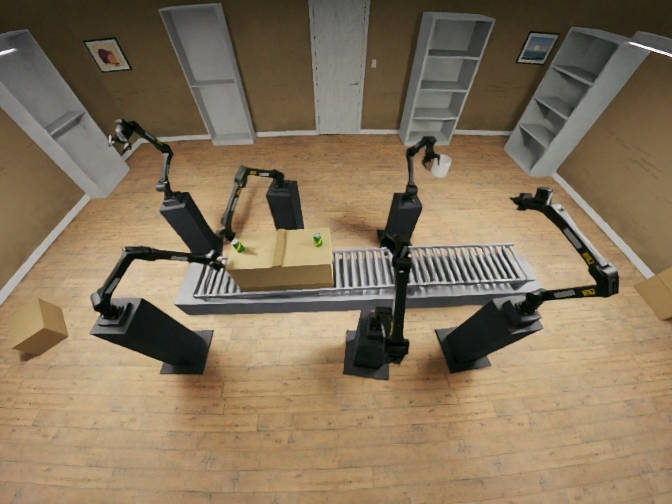

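Emit:
{"fn": "execute_actions", "kwargs": {
  "actions": [
    {"arm5":{"joints":{"joint1_rad":-0.54,"joint2_rad":2.61,"joint3_rad":1.85,"joint4_rad":-0.77,"joint6_rad":0.83}}}
  ],
  "cameras": []
}}

Emit:
{"fn": "execute_actions", "kwargs": {
  "actions": [
    {"arm5":{"joints":{"joint1_rad":-0.64,"joint3_rad":1.93}}}
  ],
  "cameras": []
}}

Emit:
{"fn": "execute_actions", "kwargs": {
  "actions": [
    {"arm5":{"joints":{"joint1_rad":-0.8,"joint2_rad":1.5}}}
  ],
  "cameras": []
}}

Emit:
{"fn": "execute_actions", "kwargs": {
  "actions": [
    {"arm3":{"joints":{"joint1_rad":-0.75,"joint2_rad":2.56,"joint3_rad":1.64,"joint4_rad":-0.26}}}
  ],
  "cameras": []
}}

Emit:
{"fn": "execute_actions", "kwargs": {
  "actions": [
    {"arm3":{"joints":{"joint1_rad":-0.68,"joint2_rad":2.53,"joint3_rad":1.55,"joint4_rad":-0.22}}}
  ],
  "cameras": []
}}

Emit:
{"fn": "execute_actions", "kwargs": {
  "actions": [
    {"arm3":{"joints":{"joint1_rad":-0.6,"joint2_rad":2.5,"joint3_rad":1.46,"joint4_rad":-0.18}}}
  ],
  "cameras": []
}}

Emit:
{"fn": "execute_actions", "kwargs": {
  "actions": [
    {"arm3":{"joints":{"joint1_rad":-0.52,"joint2_rad":2.48,"joint3_rad":1.38,"joint4_rad":-0.14,"joint6_rad":-2.0}}}
  ],
  "cameras": ["cam_high","arm3_cam_wrist"]
}}

Scene clock: 73.00 s.
Motor temperatures (°C, as the motors report them): arm1=[26 30 33 29 27 29] | arm2=[27 29 33 29 28 26] | arm3=[29 35 30 27 29 29] | arm4=[28 26 30 28 29 27] | arm5=[30 34 32 28 29 29] | arm6=[27 28 32 28 27 28]
arm1.joint_positions: joint1_rad=+0.151 joint2_rad=+1.181 joint3_rad=+1.341 joint4_rad=-0.604 joint5_rad=+0.002 joint6_rad=+1.791 gripper_m=+0.000
arm1.joint_status: not commanded
arm1.hand: x=-1.0909 y=+0.1563 z=+1.4117 quat_wxyz=(-0.524, -0.842, -0.007, -0.123) (m; scene frame)
arm2.joint_positions: joint1_rad=+0.007 joint2_rad=+0.595 joint3_rad=+1.202 joint4_rad=-0.921 joint5_rad=+0.003 joint6_rad=-0.958 gripper_m=+0.000
arm2.joint_status: not commanded
arm2.hand: x=-0.3317 y=+0.3889 z=+1.3532 quat_wxyz=(-0.137, -0.303, -0.751, +0.570) (m; scene frame)
arm3.joint_positions: joint1_rad=-0.787 joint2_rad=+2.603 joint3_rad=+1.706 joint4_rad=-0.312 joint5_rad=-0.007 joint6_rad=-2.072 gripper_m=+0.000
arm3.joint_status: not commanded
arm3.hand: x=+0.9317 y=+0.1188 z=+0.6883 quat_wxyz=(+0.103, -0.137, -0.975, +0.143) (m; scene frame)
arm4.joint_positions: joint1_rad=-0.245 joint2_rad=+0.492 joint3_rad=+1.449 joint4_rad=-1.271 joint5_rad=+0.250 joint6_rad=-0.464 gripper_m=+0.095
arm4.joint_status: not commanded
arm4.hand: x=+1.6556 y=-0.4968 z=+1.4490 quat_wxyz=(-0.559, +0.634, -0.490, -0.213) (m; scene frame)
arm5.joint_positions: joint1_rad=-0.581 joint2_rad=+2.578 joint3_rad=+1.852 joint4_rad=-0.747 joint5_rad=+0.013 joint6_rad=+0.850 gripper_m=+0.001
arm5.joint_status: all done
arm5.hand: x=+0.9417 y=-0.1377 z=+0.7058 quat_wxyz=(-0.043, -0.004, -0.998, -0.034) (m; scene frame)
arm6.joint_positions: joint1_rad=-0.068 joint2_rad=+0.648 joint3_rad=+1.365 joint4_rad=-1.187 joint5_rad=-0.082 joint6_rad=+0.408 gripper_m=+0.095
arm6.joint_status: not commanded
arm6.hand: x=-0.8019 y=-0.4007 z=+1.2616 quat_wxyz=(-0.266, +0.469, -0.706, -0.459) (m; scene frame)
pictures: none
No camera images: the call's "cameras" was empty. Leave "cameras" out to get every camera's image.

Scene clock: 74.10 s.
Motor temperatures (°C, as the motors report them): arm1=[26 30 33 29 27 29] | arm2=[27 29 33 29 28 26] | arm3=[29 35 30 27 29 29] | arm4=[28 26 30 28 29 27] | arm5=[30 34 32 28 29 29] | arm6=[27 28 32 28 27 28]
arm1.joint_positions: joint1_rad=+0.151 joint2_rad=+1.181 joint3_rad=+1.341 joint4_rad=-0.604 joint5_rad=+0.002 joint6_rad=+1.791 gripper_m=+0.000
arm1.joint_status: not commanded
arm1.hand: x=-1.0909 y=+0.1563 z=+1.4117 quat_wxyz=(-0.524, -0.842, -0.007, -0.123) (m; scene frame)
arm2.joint_positions: joint1_rad=+0.007 joint2_rad=+0.595 joint3_rad=+1.202 joint4_rad=-0.921 joint5_rad=+0.003 joint6_rad=-0.958 gripper_m=+0.000
arm2.joint_status: not commanded
arm2.hand: x=-0.3317 y=+0.3889 z=+1.3532 quat_wxyz=(-0.137, -0.303, -0.751, +0.570) (m; scene frame)
arm3.joint_positions: joint1_rad=-0.770 joint2_rad=+2.603 joint3_rad=+1.693 joint4_rad=-0.316 joint5_rad=-0.009 joint6_rad=-2.073 gripper_m=+0.000
arm3.joint_status: not commanded
arm3.hand: x=+0.9461 y=+0.1160 z=+0.6837 quat_wxyz=(+0.096, -0.128, -0.977, +0.138) (m; scene frame)
arm4.joint_positions: joint1_rad=-0.245 joint2_rad=+0.492 joint3_rad=+1.449 joint4_rad=-1.271 joint5_rad=+0.250 joint6_rad=-0.464 gripper_m=+0.095
arm4.joint_status: not commanded
arm4.hand: x=+1.6556 y=-0.4968 z=+1.4490 quat_wxyz=(-0.559, +0.634, -0.490, -0.213) (m; scene frame)
arm5.joint_positions: joint1_rad=-0.645 joint2_rad=+2.580 joint3_rad=+1.897 joint4_rad=-0.754 joint5_rad=+0.002 joint6_rad=+0.845 gripper_m=+0.001
arm5.joint_status: all done
arm5.hand: x=+0.9857 y=-0.1534 z=+0.7186 quat_wxyz=(-0.052, -0.034, -0.997, -0.049) (m; scene frame)
arm6.joint_positions: joint1_rad=-0.068 joint2_rad=+0.648 joint3_rad=+1.365 joint4_rad=-1.187 joint5_rad=-0.082 joint6_rad=+0.408 gripper_m=+0.095
arm6.joint_status: not commanded
arm6.hand: x=-0.8019 y=-0.4007 z=+1.2616 quat_wxyz=(-0.266, +0.469, -0.706, -0.459) (m; scene frame)
pictures: none
No camera images: the call's "cameras" was empty. Leave "cameras" out to get every camera's image.

Scene clock: 76.33 s.
Motor temperatures (°C, as the motors report them): arm1=[26 30 33 29 27 29] | arm2=[27 28 33 29 28 26] | arm3=[29 35 30 27 29 29] | arm4=[28 27 30 28 29 27] | arm5=[30 34 32 28 29 29] | arm6=[27 28 32 28 27 28]
arm1.joint_positions: joint1_rad=+0.151 joint2_rad=+1.181 joint3_rad=+1.341 joint4_rad=-0.604 joint5_rad=+0.002 joint6_rad=+1.791 gripper_m=+0.000
arm1.joint_status: not commanded
arm1.hand: x=-1.0909 y=+0.1563 z=+1.4117 quat_wxyz=(-0.524, -0.842, -0.007, -0.123) (m; scene frame)
arm2.joint_positions: joint1_rad=+0.007 joint2_rad=+0.595 joint3_rad=+1.202 joint4_rad=-0.921 joint5_rad=+0.003 joint6_rad=-0.958 gripper_m=+0.000
arm2.joint_status: not commanded
arm2.hand: x=-0.3317 y=+0.3889 z=+1.3532 quat_wxyz=(-0.137, -0.303, -0.751, +0.570) (m; scene frame)
arm3.joint_positions: joint1_rad=-0.770 joint2_rad=+2.603 joint3_rad=+1.693 joint4_rad=-0.316 joint5_rad=-0.009 joint6_rad=-2.073 gripper_m=+0.000
arm3.joint_status: not commanded
arm3.hand: x=+0.9461 y=+0.1160 z=+0.6837 quat_wxyz=(+0.096, -0.128, -0.977, +0.138) (m; scene frame)
arm4.joint_positions: joint1_rad=-0.245 joint2_rad=+0.492 joint3_rad=+1.449 joint4_rad=-1.271 joint5_rad=+0.250 joint6_rad=-0.464 gripper_m=+0.095
arm4.joint_status: not commanded
arm4.hand: x=+1.6556 y=-0.4968 z=+1.4490 quat_wxyz=(-0.559, +0.634, -0.490, -0.213) (m; scene frame)
arm5.joint_positions: joint1_rad=-0.798 joint2_rad=+1.495 joint3_rad=+1.919 joint4_rad=-0.760 joint5_rad=+0.000 joint6_rad=+0.843 gripper_m=+0.001
arm5.joint_status: all done
arm5.hand: x=+0.9920 y=-0.2762 z=+1.5178 quat_wxyz=(-0.435, -0.087, -0.808, -0.389) (m; scene frame)
arm6.joint_positions: joint1_rad=-0.068 joint2_rad=+0.648 joint3_rad=+1.365 joint4_rad=-1.187 joint5_rad=-0.082 joint6_rad=+0.408 gripper_m=+0.095
arm6.joint_status: not commanded
arm6.hand: x=-0.8019 y=-0.4007 z=+1.2616 quat_wxyz=(-0.266, +0.469, -0.706, -0.459) (m; scene frame)
pictures: none
No camera images: the call's "cameras" was empty. Leave "cameras" out to get every camera's image.

Scene clock: 77.63 s.
Motor temperatures (°C, as the motors report them): arm1=[26 30 33 29 27 29] | arm2=[27 28 33 29 28 26] | arm3=[29 35 31 27 29 29] | arm4=[28 27 30 28 29 27] | arm5=[30 34 32 28 29 29] | arm6=[27 28 32 28 27 28]
arm1.joint_positions: joint1_rad=+0.151 joint2_rad=+1.181 joint3_rad=+1.341 joint4_rad=-0.604 joint5_rad=+0.002 joint6_rad=+1.791 gripper_m=+0.000
arm1.joint_status: not commanded
arm1.hand: x=-1.0909 y=+0.1563 z=+1.4117 quat_wxyz=(-0.524, -0.842, -0.007, -0.123) (m; scene frame)
arm2.joint_positions: joint1_rad=+0.007 joint2_rad=+0.595 joint3_rad=+1.202 joint4_rad=-0.921 joint5_rad=+0.003 joint6_rad=-0.958 gripper_m=+0.000
arm2.joint_status: not commanded
arm2.hand: x=-0.3317 y=+0.3889 z=+1.3532 quat_wxyz=(-0.137, -0.303, -0.751, +0.570) (m; scene frame)
arm3.joint_positions: joint1_rad=-0.695 joint2_rad=+2.582 joint3_rad=+1.598 joint4_rad=-0.287 joint5_rad=-0.018 joint6_rad=-2.077 gripper_m=+0.000
arm3.joint_status: joint1_rad off_target (ended at -0.696, target -0.750); the others done
arm3.hand: x=+1.0101 y=+0.1087 z=+0.6710 quat_wxyz=(+0.074, -0.089, -0.985, +0.125) (m; scene frame)
arm4.joint_positions: joint1_rad=-0.245 joint2_rad=+0.492 joint3_rad=+1.449 joint4_rad=-1.271 joint5_rad=+0.250 joint6_rad=-0.464 gripper_m=+0.095
arm4.joint_status: not commanded
arm4.hand: x=+1.6556 y=-0.4968 z=+1.4490 quat_wxyz=(-0.559, +0.634, -0.490, -0.213) (m; scene frame)
arm5.joint_positions: joint1_rad=-0.798 joint2_rad=+1.495 joint3_rad=+1.919 joint4_rad=-0.760 joint5_rad=+0.000 joint6_rad=+0.843 gripper_m=+0.001
arm5.joint_status: not commanded
arm5.hand: x=+0.9920 y=-0.2762 z=+1.5178 quat_wxyz=(-0.435, -0.087, -0.808, -0.389) (m; scene frame)
arm6.joint_positions: joint1_rad=-0.068 joint2_rad=+0.648 joint3_rad=+1.365 joint4_rad=-1.187 joint5_rad=-0.082 joint6_rad=+0.408 gripper_m=+0.095
arm6.joint_status: not commanded
arm6.hand: x=-0.8019 y=-0.4007 z=+1.2616 quat_wxyz=(-0.266, +0.469, -0.706, -0.459) (m; scene frame)
pictures: none
No camera images: the call's "cameras" was empty. Leave "cameras" out to get every camera's image.

Scene clock: 78.97 s.
Motor temperatures (°C, as the motors report them): arm1=[26 30 33 29 27 29] | arm2=[27 28 33 29 28 26] | arm3=[29 35 31 27 29 29] | arm4=[28 27 30 28 29 27] | arm5=[30 34 33 28 29 29] | arm6=[27 28 32 28 27 28]
arm1.joint_positions: joint1_rad=+0.151 joint2_rad=+1.181 joint3_rad=+1.341 joint4_rad=-0.604 joint5_rad=+0.002 joint6_rad=+1.791 gripper_m=+0.000
arm1.joint_status: not commanded
arm1.hand: x=-1.0909 y=+0.1563 z=+1.4117 quat_wxyz=(-0.524, -0.842, -0.007, -0.123) (m; scene frame)
arm2.joint_positions: joint1_rad=+0.007 joint2_rad=+0.595 joint3_rad=+1.202 joint4_rad=-0.921 joint5_rad=+0.003 joint6_rad=-0.958 gripper_m=+0.000
arm2.joint_status: not commanded
arm2.hand: x=-0.3317 y=+0.3889 z=+1.3532 quat_wxyz=(-0.137, -0.303, -0.751, +0.570) (m; scene frame)
arm3.joint_positions: joint1_rad=-0.627 joint2_rad=+2.557 joint3_rad=+1.512 joint4_rad=-0.243 joint5_rad=-0.018 joint6_rad=-2.077 gripper_m=+0.000
arm3.joint_status: joint1_rad off_target (ended at -0.627, target -0.680); the others done
arm3.hand: x=+1.0618 y=+0.1036 z=+0.6668 quat_wxyz=(+0.065, -0.056, -0.989, +0.121) (m; scene frame)
arm4.joint_positions: joint1_rad=-0.245 joint2_rad=+0.492 joint3_rad=+1.449 joint4_rad=-1.271 joint5_rad=+0.250 joint6_rad=-0.464 gripper_m=+0.095
arm4.joint_status: not commanded
arm4.hand: x=+1.6556 y=-0.4968 z=+1.4490 quat_wxyz=(-0.559, +0.634, -0.490, -0.213) (m; scene frame)
arm5.joint_positions: joint1_rad=-0.798 joint2_rad=+1.495 joint3_rad=+1.919 joint4_rad=-0.760 joint5_rad=+0.000 joint6_rad=+0.843 gripper_m=+0.001
arm5.joint_status: not commanded
arm5.hand: x=+0.9920 y=-0.2762 z=+1.5178 quat_wxyz=(-0.435, -0.087, -0.808, -0.389) (m; scene frame)
arm6.joint_positions: joint1_rad=-0.068 joint2_rad=+0.648 joint3_rad=+1.365 joint4_rad=-1.187 joint5_rad=-0.082 joint6_rad=+0.408 gripper_m=+0.095
arm6.joint_status: not commanded
arm6.hand: x=-0.8019 y=-0.4007 z=+1.2616 quat_wxyz=(-0.266, +0.469, -0.706, -0.459) (m; scene frame)
pictures: none
No camera images: the call's "cameras" was empty. Leave "cameras" out to get every camera's image.

Scene clock: 80.30 s.
Motor temperatures (°C, as the motors report them): arm1=[26 30 33 29 27 29] | arm2=[27 28 33 29 28 26] | arm3=[29 35 31 27 29 29] | arm4=[28 27 30 28 29 27] | arm5=[30 34 33 28 29 29] | arm6=[27 28 32 28 27 28]
arm1.joint_positions: joint1_rad=+0.151 joint2_rad=+1.181 joint3_rad=+1.341 joint4_rad=-0.604 joint5_rad=+0.002 joint6_rad=+1.791 gripper_m=+0.000
arm1.joint_status: not commanded
arm1.hand: x=-1.0909 y=+0.1563 z=+1.4117 quat_wxyz=(-0.524, -0.842, -0.007, -0.123) (m; scene frame)
arm2.joint_positions: joint1_rad=+0.007 joint2_rad=+0.595 joint3_rad=+1.202 joint4_rad=-0.921 joint5_rad=+0.003 joint6_rad=-0.958 gripper_m=+0.000
arm2.joint_status: not commanded
arm2.hand: x=-0.3317 y=+0.3889 z=+1.3532 quat_wxyz=(-0.137, -0.303, -0.751, +0.570) (m; scene frame)
arm3.joint_positions: joint1_rad=-0.539 joint2_rad=+2.523 joint3_rad=+1.423 joint4_rad=-0.203 joint5_rad=-0.023 joint6_rad=-2.077 gripper_m=+0.000
arm3.joint_status: joint1_rad off_target (ended at -0.539, target -0.600); the others done
arm3.hand: x=+1.1236 y=+0.0963 z=+0.6682 quat_wxyz=(+0.054, -0.012, -0.991, +0.119) (m; scene frame)
arm4.joint_positions: joint1_rad=-0.245 joint2_rad=+0.492 joint3_rad=+1.449 joint4_rad=-1.271 joint5_rad=+0.250 joint6_rad=-0.464 gripper_m=+0.095
arm4.joint_status: not commanded
arm4.hand: x=+1.6556 y=-0.4968 z=+1.4490 quat_wxyz=(-0.559, +0.634, -0.490, -0.213) (m; scene frame)
arm5.joint_positions: joint1_rad=-0.798 joint2_rad=+1.495 joint3_rad=+1.919 joint4_rad=-0.760 joint5_rad=+0.000 joint6_rad=+0.843 gripper_m=+0.001
arm5.joint_status: not commanded
arm5.hand: x=+0.9920 y=-0.2762 z=+1.5178 quat_wxyz=(-0.435, -0.087, -0.808, -0.389) (m; scene frame)
arm6.joint_positions: joint1_rad=-0.068 joint2_rad=+0.648 joint3_rad=+1.365 joint4_rad=-1.187 joint5_rad=-0.082 joint6_rad=+0.408 gripper_m=+0.095
arm6.joint_status: not commanded
arm6.hand: x=-0.8019 y=-0.4007 z=+1.2616 quat_wxyz=(-0.266, +0.469, -0.706, -0.459) (m; scene frame)
pictures: none
No camera images: the call's "cameras" was empty. Leave "cameras" out to get every camera's image.

Scene clock: 81.63 s.
Motor temperatures (°C, as the motors report them): arm1=[26 30 33 29 27 29] | arm2=[27 28 33 29 28 26] | arm3=[29 35 31 27 29 29] | arm4=[28 27 30 28 29 27] | arm5=[30 33 33 28 29 29] | arm6=[27 28 32 28 27 28]
arm1.joint_positions: joint1_rad=+0.151 joint2_rad=+1.181 joint3_rad=+1.341 joint4_rad=-0.604 joint5_rad=+0.002 joint6_rad=+1.791 gripper_m=+0.000
arm1.joint_status: not commanded
arm1.hand: x=-1.0909 y=+0.1563 z=+1.4117 quat_wxyz=(-0.524, -0.842, -0.007, -0.123) (m; scene frame)
arm2.joint_positions: joint1_rad=+0.007 joint2_rad=+0.595 joint3_rad=+1.202 joint4_rad=-0.921 joint5_rad=+0.003 joint6_rad=-0.958 gripper_m=+0.000
arm2.joint_status: not commanded
arm2.hand: x=-0.3317 y=+0.3889 z=+1.3532 quat_wxyz=(-0.137, -0.303, -0.751, +0.570) (m; scene frame)
arm3.joint_positions: joint1_rad=-0.461 joint2_rad=+2.506 joint3_rad=+1.349 joint4_rad=-0.159 joint5_rad=-0.024 joint6_rad=-2.006 gripper_m=+0.000
arm3.joint_status: joint1_rad off_target (ended at -0.461, target -0.520); the others done
arm3.hand: x=+1.1766 y=+0.0973 z=+0.6642 quat_wxyz=(+0.041, -0.009, -0.992, +0.117) (m; scene frame)
arm4.joint_positions: joint1_rad=-0.245 joint2_rad=+0.492 joint3_rad=+1.449 joint4_rad=-1.271 joint5_rad=+0.250 joint6_rad=-0.464 gripper_m=+0.095
arm4.joint_status: not commanded
arm4.hand: x=+1.6556 y=-0.4968 z=+1.4490 quat_wxyz=(-0.559, +0.634, -0.490, -0.213) (m; scene frame)
arm5.joint_positions: joint1_rad=-0.798 joint2_rad=+1.495 joint3_rad=+1.919 joint4_rad=-0.760 joint5_rad=+0.000 joint6_rad=+0.843 gripper_m=+0.001
arm5.joint_status: not commanded
arm5.hand: x=+0.9920 y=-0.2762 z=+1.5178 quat_wxyz=(-0.435, -0.087, -0.808, -0.389) (m; scene frame)
arm6.joint_positions: joint1_rad=-0.068 joint2_rad=+0.648 joint3_rad=+1.365 joint4_rad=-1.187 joint5_rad=-0.082 joint6_rad=+0.408 gripper_m=+0.095
arm6.joint_status: not commanded
arm6.hand: x=-0.8019 y=-0.4007 z=+1.2616 quat_wxyz=(-0.266, +0.469, -0.706, -0.459) (m; scene frame)
pictures: arm3_cam_wrist, cam_high
camera_calibration (this result's frames):
arm3_cam_wrist: T_world_to_cam=[[-0.00331634, -0.975687, 0.219143, -0.041369], [-0.75644, 0.145781, 0.63761, 0.458198], [-0.654055, -0.163654, -0.738532, 1.39774], [0, 0, 0, 1]] pos_world=[1.26066, 0.121587, 0.749192]
Images, in order (width x height): arm3_cam_wrist 504x504, cam_high 672x504.

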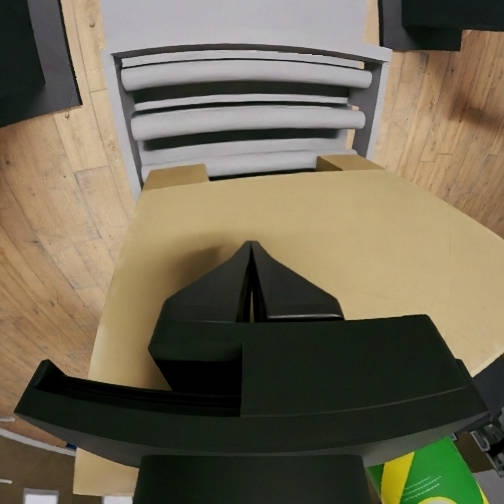

